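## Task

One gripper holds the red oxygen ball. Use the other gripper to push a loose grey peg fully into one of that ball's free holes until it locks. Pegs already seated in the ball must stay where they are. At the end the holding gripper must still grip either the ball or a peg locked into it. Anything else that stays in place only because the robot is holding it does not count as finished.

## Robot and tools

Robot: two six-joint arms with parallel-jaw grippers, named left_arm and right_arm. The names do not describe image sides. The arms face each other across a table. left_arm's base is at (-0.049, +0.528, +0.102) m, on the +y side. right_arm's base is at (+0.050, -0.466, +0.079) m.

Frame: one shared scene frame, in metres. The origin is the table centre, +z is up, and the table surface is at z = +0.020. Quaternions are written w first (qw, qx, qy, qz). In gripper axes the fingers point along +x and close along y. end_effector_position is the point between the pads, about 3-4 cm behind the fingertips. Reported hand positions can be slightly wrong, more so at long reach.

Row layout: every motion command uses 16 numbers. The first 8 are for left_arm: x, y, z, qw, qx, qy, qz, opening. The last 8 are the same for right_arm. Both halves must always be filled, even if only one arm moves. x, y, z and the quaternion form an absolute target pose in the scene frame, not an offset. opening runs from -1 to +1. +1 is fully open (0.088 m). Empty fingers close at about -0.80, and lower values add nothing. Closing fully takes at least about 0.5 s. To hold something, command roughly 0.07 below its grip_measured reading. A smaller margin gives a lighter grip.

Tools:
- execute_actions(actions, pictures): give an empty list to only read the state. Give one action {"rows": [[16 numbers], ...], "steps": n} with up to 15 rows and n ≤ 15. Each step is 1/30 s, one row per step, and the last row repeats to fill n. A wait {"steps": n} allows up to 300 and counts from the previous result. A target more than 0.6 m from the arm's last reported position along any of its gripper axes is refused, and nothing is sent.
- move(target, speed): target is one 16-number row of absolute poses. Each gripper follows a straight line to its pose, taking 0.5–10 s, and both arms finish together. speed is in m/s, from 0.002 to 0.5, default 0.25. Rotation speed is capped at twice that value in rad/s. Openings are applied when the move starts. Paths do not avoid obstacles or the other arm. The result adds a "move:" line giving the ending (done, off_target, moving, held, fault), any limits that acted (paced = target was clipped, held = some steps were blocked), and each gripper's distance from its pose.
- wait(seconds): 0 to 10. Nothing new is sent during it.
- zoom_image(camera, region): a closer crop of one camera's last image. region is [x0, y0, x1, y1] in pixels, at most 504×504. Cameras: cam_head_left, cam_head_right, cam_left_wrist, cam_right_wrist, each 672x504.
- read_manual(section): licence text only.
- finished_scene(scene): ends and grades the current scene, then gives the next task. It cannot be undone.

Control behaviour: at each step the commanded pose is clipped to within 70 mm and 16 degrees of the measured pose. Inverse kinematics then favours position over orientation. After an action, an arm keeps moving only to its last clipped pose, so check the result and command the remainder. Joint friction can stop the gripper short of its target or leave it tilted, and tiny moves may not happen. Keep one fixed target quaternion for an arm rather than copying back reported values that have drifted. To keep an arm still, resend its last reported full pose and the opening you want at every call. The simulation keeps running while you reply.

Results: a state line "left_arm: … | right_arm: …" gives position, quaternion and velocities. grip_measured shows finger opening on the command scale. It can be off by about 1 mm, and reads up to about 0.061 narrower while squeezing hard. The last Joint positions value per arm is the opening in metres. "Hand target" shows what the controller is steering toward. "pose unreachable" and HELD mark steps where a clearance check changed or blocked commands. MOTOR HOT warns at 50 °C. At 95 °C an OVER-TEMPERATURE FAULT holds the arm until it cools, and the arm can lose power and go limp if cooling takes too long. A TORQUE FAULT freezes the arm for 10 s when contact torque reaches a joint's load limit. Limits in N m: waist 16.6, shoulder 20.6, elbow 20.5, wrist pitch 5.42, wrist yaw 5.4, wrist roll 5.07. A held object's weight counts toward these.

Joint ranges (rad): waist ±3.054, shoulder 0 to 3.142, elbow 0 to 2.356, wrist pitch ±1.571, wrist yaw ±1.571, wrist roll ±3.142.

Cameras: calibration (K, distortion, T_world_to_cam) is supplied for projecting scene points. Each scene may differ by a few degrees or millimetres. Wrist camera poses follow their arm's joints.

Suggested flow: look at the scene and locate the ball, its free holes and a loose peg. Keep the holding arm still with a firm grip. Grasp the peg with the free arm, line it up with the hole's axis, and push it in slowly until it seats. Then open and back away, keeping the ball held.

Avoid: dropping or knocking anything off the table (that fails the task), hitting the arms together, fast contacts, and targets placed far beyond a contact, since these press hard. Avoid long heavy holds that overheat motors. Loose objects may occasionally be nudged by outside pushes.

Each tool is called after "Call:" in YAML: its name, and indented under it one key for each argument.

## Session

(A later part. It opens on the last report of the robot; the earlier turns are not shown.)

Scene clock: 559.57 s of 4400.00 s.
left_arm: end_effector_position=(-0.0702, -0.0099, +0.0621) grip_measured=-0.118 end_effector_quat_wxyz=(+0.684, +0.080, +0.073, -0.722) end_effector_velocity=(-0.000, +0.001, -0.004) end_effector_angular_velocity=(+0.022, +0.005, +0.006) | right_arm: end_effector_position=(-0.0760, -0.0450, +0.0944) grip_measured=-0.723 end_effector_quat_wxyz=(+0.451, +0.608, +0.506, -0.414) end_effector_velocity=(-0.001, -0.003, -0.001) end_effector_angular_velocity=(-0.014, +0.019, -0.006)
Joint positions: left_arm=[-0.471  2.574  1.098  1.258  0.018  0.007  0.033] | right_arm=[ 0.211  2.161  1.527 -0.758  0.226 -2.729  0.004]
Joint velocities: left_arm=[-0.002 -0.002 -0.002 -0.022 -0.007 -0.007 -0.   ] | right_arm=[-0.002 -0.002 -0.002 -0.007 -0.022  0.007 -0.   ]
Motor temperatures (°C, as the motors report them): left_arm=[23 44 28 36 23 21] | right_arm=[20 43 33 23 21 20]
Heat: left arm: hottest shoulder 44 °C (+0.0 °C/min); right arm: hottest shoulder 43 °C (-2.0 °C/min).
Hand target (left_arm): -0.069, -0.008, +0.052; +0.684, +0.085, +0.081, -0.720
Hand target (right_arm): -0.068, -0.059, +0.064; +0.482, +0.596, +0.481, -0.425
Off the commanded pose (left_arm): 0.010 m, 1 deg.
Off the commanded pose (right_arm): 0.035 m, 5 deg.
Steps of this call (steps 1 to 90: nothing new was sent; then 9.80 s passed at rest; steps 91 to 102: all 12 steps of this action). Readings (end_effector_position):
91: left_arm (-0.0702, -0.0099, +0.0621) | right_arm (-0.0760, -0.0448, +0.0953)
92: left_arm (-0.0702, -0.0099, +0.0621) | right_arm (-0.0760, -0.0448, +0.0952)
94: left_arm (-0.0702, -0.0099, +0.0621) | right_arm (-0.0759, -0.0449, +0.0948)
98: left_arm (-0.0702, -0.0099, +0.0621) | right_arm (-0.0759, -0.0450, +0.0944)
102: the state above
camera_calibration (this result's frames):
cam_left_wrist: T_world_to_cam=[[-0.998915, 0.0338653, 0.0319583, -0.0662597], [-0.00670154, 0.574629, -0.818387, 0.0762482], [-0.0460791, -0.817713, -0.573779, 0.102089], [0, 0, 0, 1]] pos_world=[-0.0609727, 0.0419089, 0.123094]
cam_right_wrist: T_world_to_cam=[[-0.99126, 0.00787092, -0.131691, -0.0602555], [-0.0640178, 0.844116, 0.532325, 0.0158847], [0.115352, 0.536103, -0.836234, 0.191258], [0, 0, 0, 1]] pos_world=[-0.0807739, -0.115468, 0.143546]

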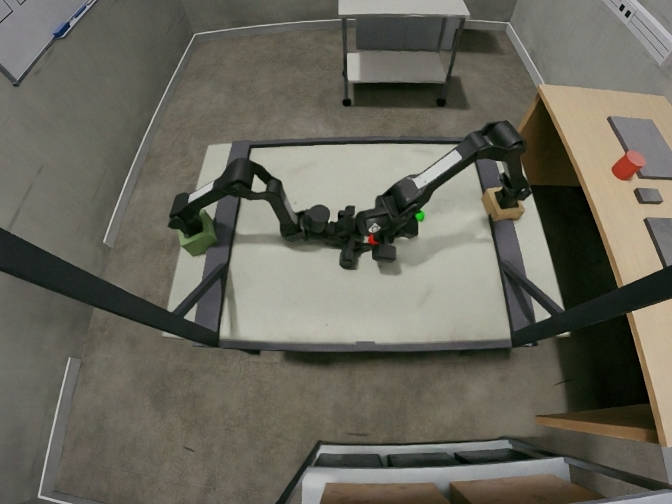

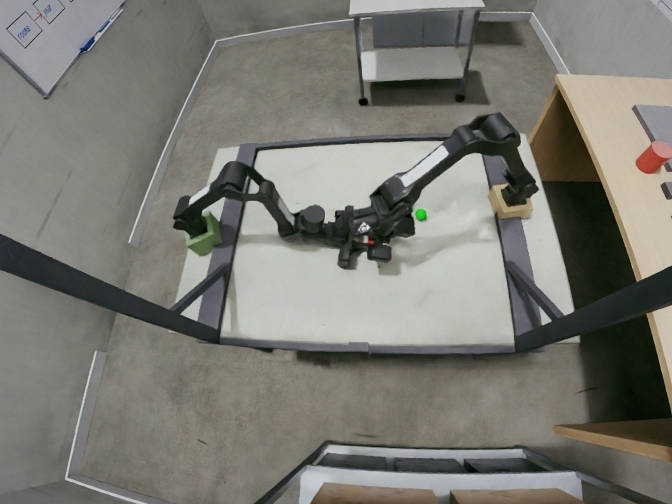

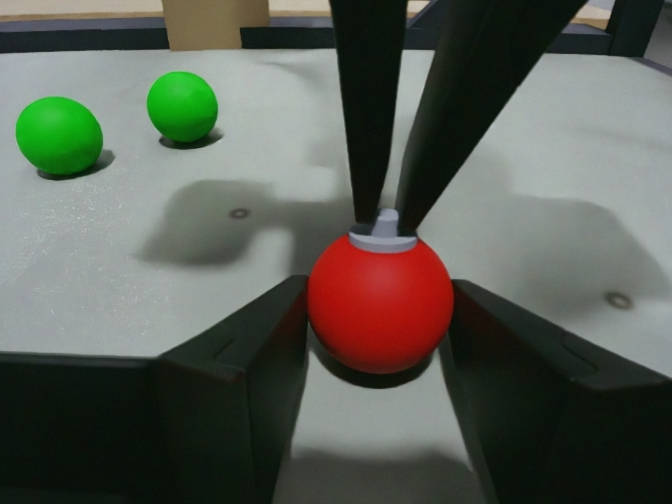

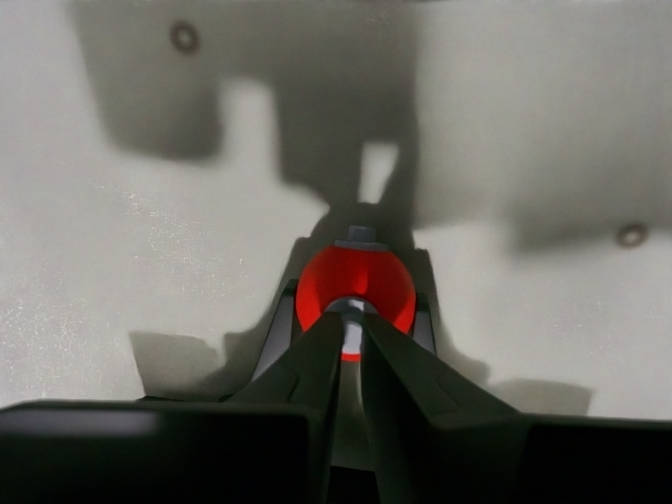

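Call:
execute_actions:
  actions:
    - {"rows":[[-0.0688,-0.0085,0.0522,0.6836,0.0852,0.0809,-0.7204,-0.19,-0.0695,-0.0565,0.0659,0.4794,0.5983,0.4840,-0.4244,-0.79],[-0.0688,-0.0085,0.0522,0.6836,0.0852,0.0809,-0.7204,-0.19,-0.0702,-0.0551,0.0693,0.4762,0.5994,0.4864,-0.4232,-0.79],[-0.0688,-0.0085,0.0522,0.6836,0.0852,0.0809,-0.7204,-0.19,-0.0710,-0.0538,0.0726,0.4729,0.6004,0.4889,-0.4221,-0.79],[-0.0688,-0.0085,0.0522,0.6836,0.0852,0.0809,-0.7204,-0.19,-0.0717,-0.0525,0.0760,0.4696,0.6015,0.4913,-0.4209,-0.79],[-0.0688,-0.0085,0.0522,0.6836,0.0852,0.0809,-0.7204,-0.19,-0.0725,-0.0512,0.0793,0.4664,0.6026,0.4938,-0.4198,-0.79],[-0.0688,-0.0085,0.0522,0.6836,0.0852,0.0809,-0.7204,-0.19,-0.0732,-0.0498,0.0826,0.4631,0.6037,0.4962,-0.4186,-0.79],[-0.0688,-0.0085,0.0522,0.6836,0.0852,0.0809,-0.7204,-0.19,-0.0740,-0.0485,0.0860,0.4598,0.6048,0.4987,-0.4175,-0.79],[-0.0688,-0.0085,0.0522,0.6836,0.0852,0.0809,-0.7204,-0.19,-0.0747,-0.0472,0.0893,0.4565,0.6058,0.5011,-0.4163,-0.79],[-0.0688,-0.0085,0.0522,0.6836,0.0852,0.0809,-0.7204,-0.19,-0.0755,-0.0458,0.0927,0.4533,0.6069,0.5036,-0.4152,-0.79],[-0.0688,-0.0085,0.0522,0.6836,0.0852,0.0809,-0.7204,-0.19,-0.0762,-0.0445,0.0960,0.4500,0.6080,0.5060,-0.4140,-0.79],[-0.0688,-0.0085,0.0522,0.6836,0.0852,0.0809,-0.7204,-0.19,-0.0762,-0.0445,0.0960,0.4500,0.6080,0.5060,-0.4140,-0.79],[-0.0688,-0.0085,0.0522,0.6836,0.0852,0.0809,-0.7204,-0.19,-0.0762,-0.0445,0.0960,0.4500,0.6080,0.5060,-0.4140,-0.55]],"steps":15}

Call:
zoom_image:
  camera: "cam_left_wrist"
  region: [330,190,440,270]

Scene clock: 568.83 s of 4400.00 s.
left_arm: end_effector_position=(-0.0702, -0.0099, +0.0621) grip_measured=-0.118 end_effector_quat_wxyz=(+0.684, +0.080, +0.073, -0.722) end_effector_velocity=(-0.000, +0.001, +0.001) end_effector_angular_velocity=(-0.002, +0.006, +0.006) | right_arm: end_effector_position=(-0.0766, -0.0438, +0.0975) grip_measured=-0.608 end_effector_quat_wxyz=(+0.449, +0.609, +0.508, -0.412) end_effector_velocity=(-0.002, -0.001, -0.001) end_effector_angular_velocity=(-0.007, +0.019, +0.009)
Joint positions: left_arm=[-0.471  2.574  1.098  1.258  0.018  0.007  0.033] | right_arm=[ 0.211  2.156  1.532 -0.76   0.227 -2.729  0.009]
Joint velocities: left_arm=[-0.002 -0.002 -0.007  0.007 -0.007 -0.007 -0.   ] | right_arm=[-0.002 -0.002 -0.007  0.007 -0.022 -0.007  0.028]
Motor temperatures (°C, as the motors report them): left_arm=[23 44 28 36 23 21] | right_arm=[20 42 32 23 21 20]
Heat: left arm: hottest shoulder 44 °C (+0.0 °C/min); right arm: hottest shoulder 42 °C (-3.0 °C/min).
Hand target (left_arm): -0.069, -0.008, +0.052; +0.684, +0.085, +0.081, -0.720
Hand target (right_arm): -0.076, -0.045, +0.096; +0.450, +0.608, +0.506, -0.414
Off the commanded pose (left_arm): 0.010 m, 1 deg.
Off the commanded pose (right_arm): 0.002 m, 0 deg.
Steps of this call (steps 1 to 90: nothing new was sent; then 5.77 s passed at rest; steps 91 to 105: all 15 steps of this action). Readings (end_effector_position):
91: left_arm (-0.0702, -0.0099, +0.0621) | right_arm (-0.0759, -0.0449, +0.0944)
92: left_arm (-0.0702, -0.0099, +0.0621) | right_arm (-0.0759, -0.0449, +0.0944)
94: left_arm (-0.0702, -0.0099, +0.0621) | right_arm (-0.0760, -0.0450, +0.0944)
98: left_arm (-0.0702, -0.0099, +0.0621) | right_arm (-0.0764, -0.0443, +0.0962)
105: the state above
camera_calibration (this result's frames):
cam_left_wrist: T_world_to_cam=[[-0.998915, 0.0338653, 0.0319583, -0.0662597], [-0.00670154, 0.574629, -0.818387, 0.0762482], [-0.0460791, -0.817713, -0.573779, 0.102089], [0, 0, 0, 1]] pos_world=[-0.0609727, 0.0419089, 0.123094]
cam_right_wrist: T_world_to_cam=[[-0.99145, 0.00821241, -0.130229, -0.0606279], [-0.0637259, 0.840435, 0.538153, 0.0124786], [0.113868, 0.541851, -0.832725, 0.193093], [0, 0, 0, 1]] pos_world=[-0.0813015, -0.114617, 0.146183]

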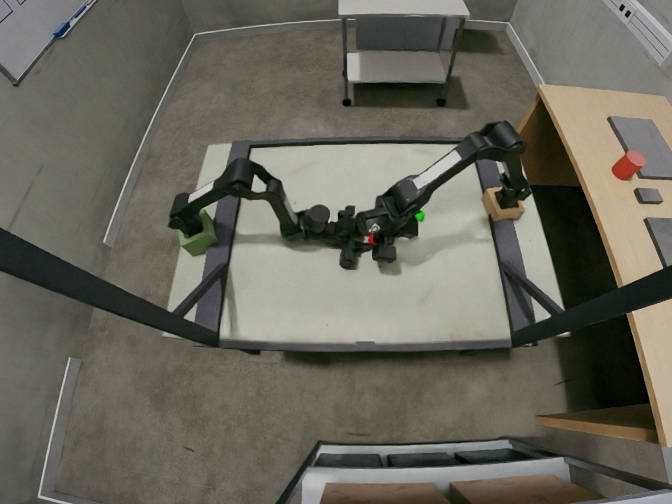

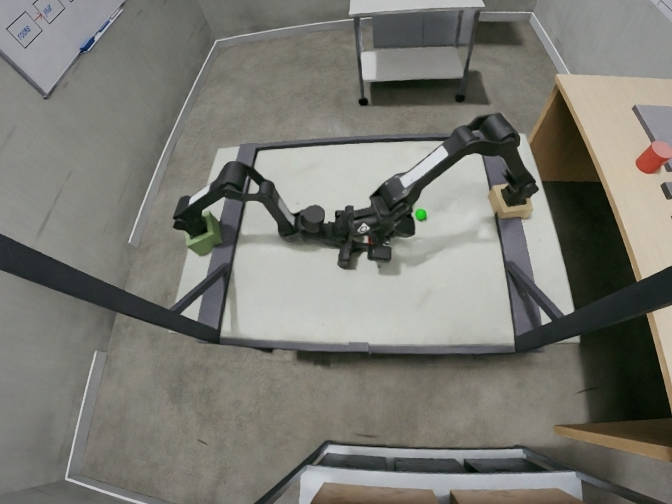

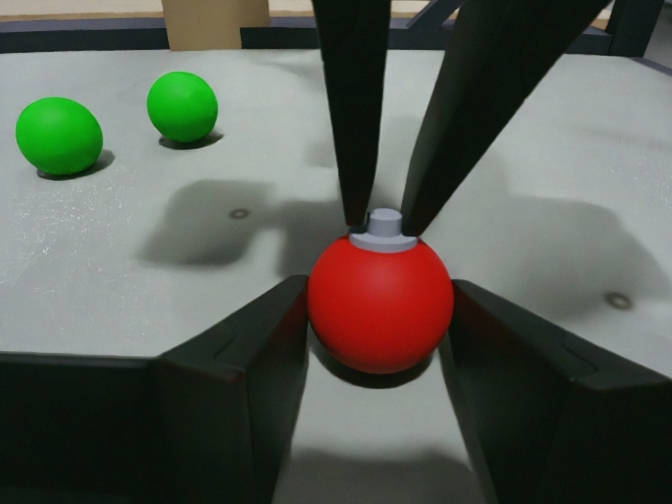

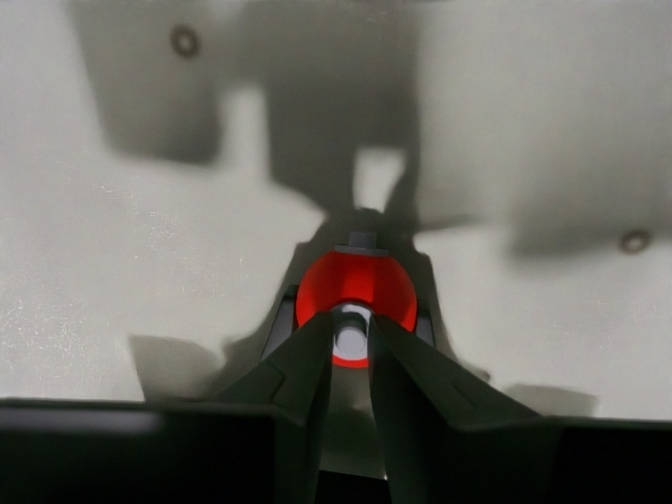

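Region (330, 190, 440, 270) of cam_left_wrist's 672x504 image, scaled by 4.582, with more detail than that image has; it fills the top 367 rows of this view, and the rest is white.

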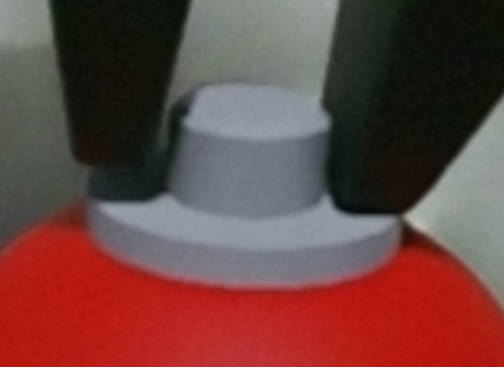

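Call:
move:
  target: [-0.0702,-0.0060,0.085,0.6836,0.0852,0.0809,-0.7204,-0.19,-0.079,-0.075,0.165,0.4500,0.6080,0.5060,-0.4140,-0.55]
  speed: 0.12

Call:
zoom_image:
  camera: "cam_right_wrist"
  region: [260,150,440,330]

Scene clock: 575.17 s of 4400.00 s.
left_arm: end_effector_position=(-0.0700, -0.0075, +0.0829) grip_measured=-0.118 end_effector_quat_wxyz=(+0.683, +0.086, +0.079, -0.721) end_effector_velocity=(-0.000, +0.003, -0.006) end_effector_angular_velocity=(+0.026, -0.010, +0.003) | right_arm: end_effector_position=(-0.0782, -0.0758, +0.1604) grip_measured=-0.553 end_effector_quat_wxyz=(+0.454, +0.606, +0.503, -0.416) end_effector_velocity=(-0.002, -0.002, +0.001) end_effector_angular_velocity=(-0.012, +0.017, +0.008)
Joint positions: left_arm=[-0.471  2.482  1.059  1.189  0.019  0.007  0.033] | right_arm=[ 0.243  1.992  1.546 -0.964  0.227 -2.695  0.012]
Joint velocities: left_arm=[-0.002 -0.002 -0.007 -0.022 -0.007  0.007 -0.   ] | right_arm=[-0.002 -0.002  0.002 -0.007 -0.022 -0.007 -0.   ]
Motor temperatures (°C, as the motors report them): left_arm=[23 44 28 36 23 21] | right_arm=[20 44 33 23 21 20]
Heat: left arm: hottest shoulder 44 °C (+0.0 °C/min); right arm: hottest shoulder 44 °C (-2.0 °C/min).
Hand target (left_arm): -0.070, -0.006, +0.085; +0.684, +0.085, +0.081, -0.720
Hand target (right_arm): -0.079, -0.075, +0.165; +0.450, +0.608, +0.506, -0.414
Off the commanded pose (left_arm): 0.003 m, 0 deg.
Off the commanded pose (right_arm): 0.005 m, 1 deg.
After step 90, 2.30 s passed at rest.
move: done
camera_calibration (this result's frames):
cam_left_wrist: T_world_to_cam=[[-0.998931, 0.0333189, 0.0320269, -0.0667875], [-0.00630398, 0.588278, -0.808634, 0.0912528], [-0.0457835, -0.807972, -0.587439, 0.117251], [0, 0, 0, 1]] pos_world=[-0.0607728, 0.0432791, 0.144807]
cam_right_wrist: T_world_to_cam=[[-0.991185, 0.00650278, -0.132328, -0.0535346], [-0.0642088, 0.850083, 0.52272, 0.00859013], [0.115889, 0.526609, -0.842171, 0.263507], [0, 0, 0, 1]] pos_world=[-0.0830487, -0.145719, 0.210343]

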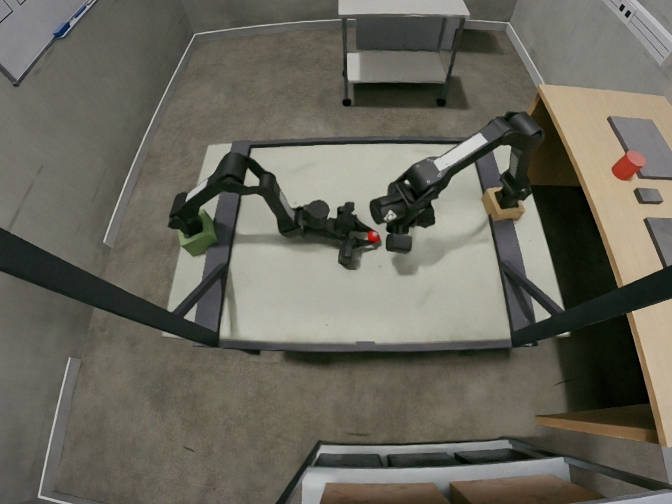

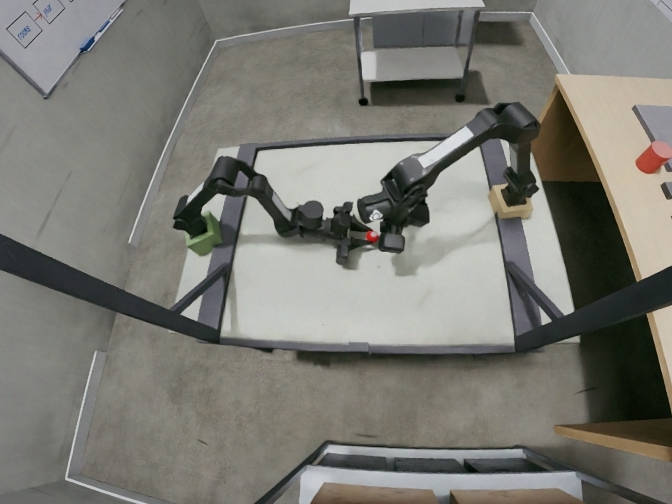

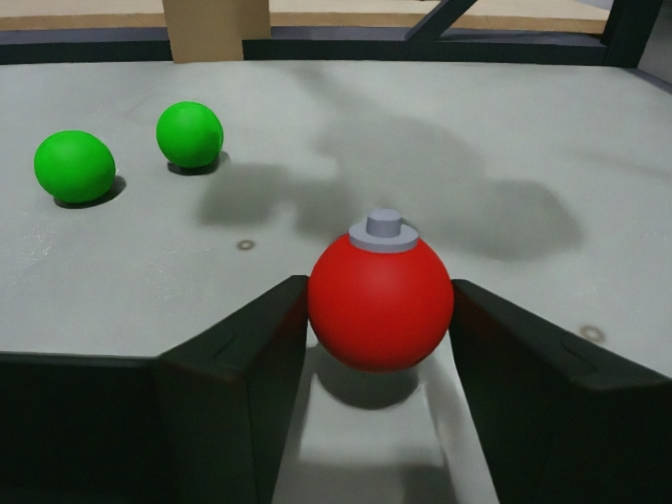

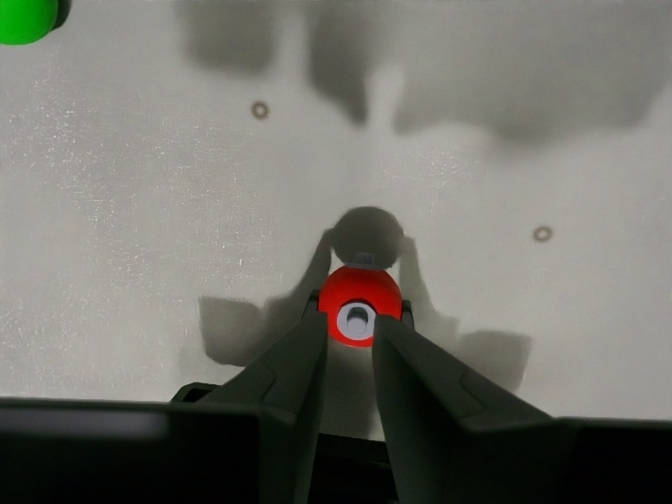

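Region (260, 150, 440, 330) of cam_right_wrist's 672x504 image, scaled by 2.800, with more detail than that image has.

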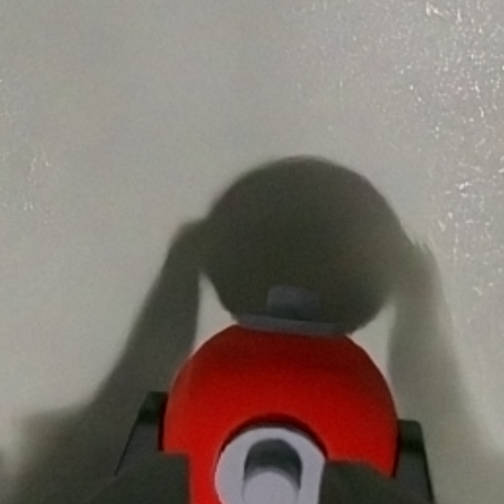

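Call:
zoom_image:
  camera: "cam_left_wrist"
  region: [335,200,431,265]

Region (335, 200, 431, 265) of cam_left_wrist's 672x504 image, scaled by 5.250, with more detail than that image has; it fills the top 341 rows of this view, and the rest is white.

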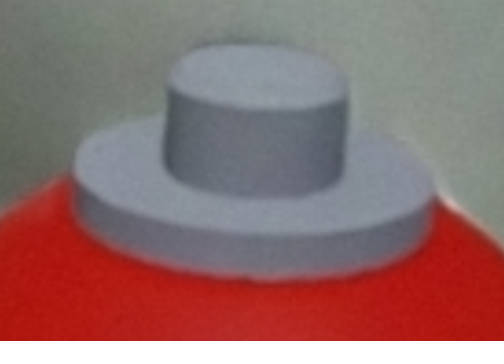

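The flange sits flush on the facet, the original peg is still in place, and the left gripper is holding the ball off the table.

Call:
finished_scene:
  scene: 2

The scene is finished: the task was done.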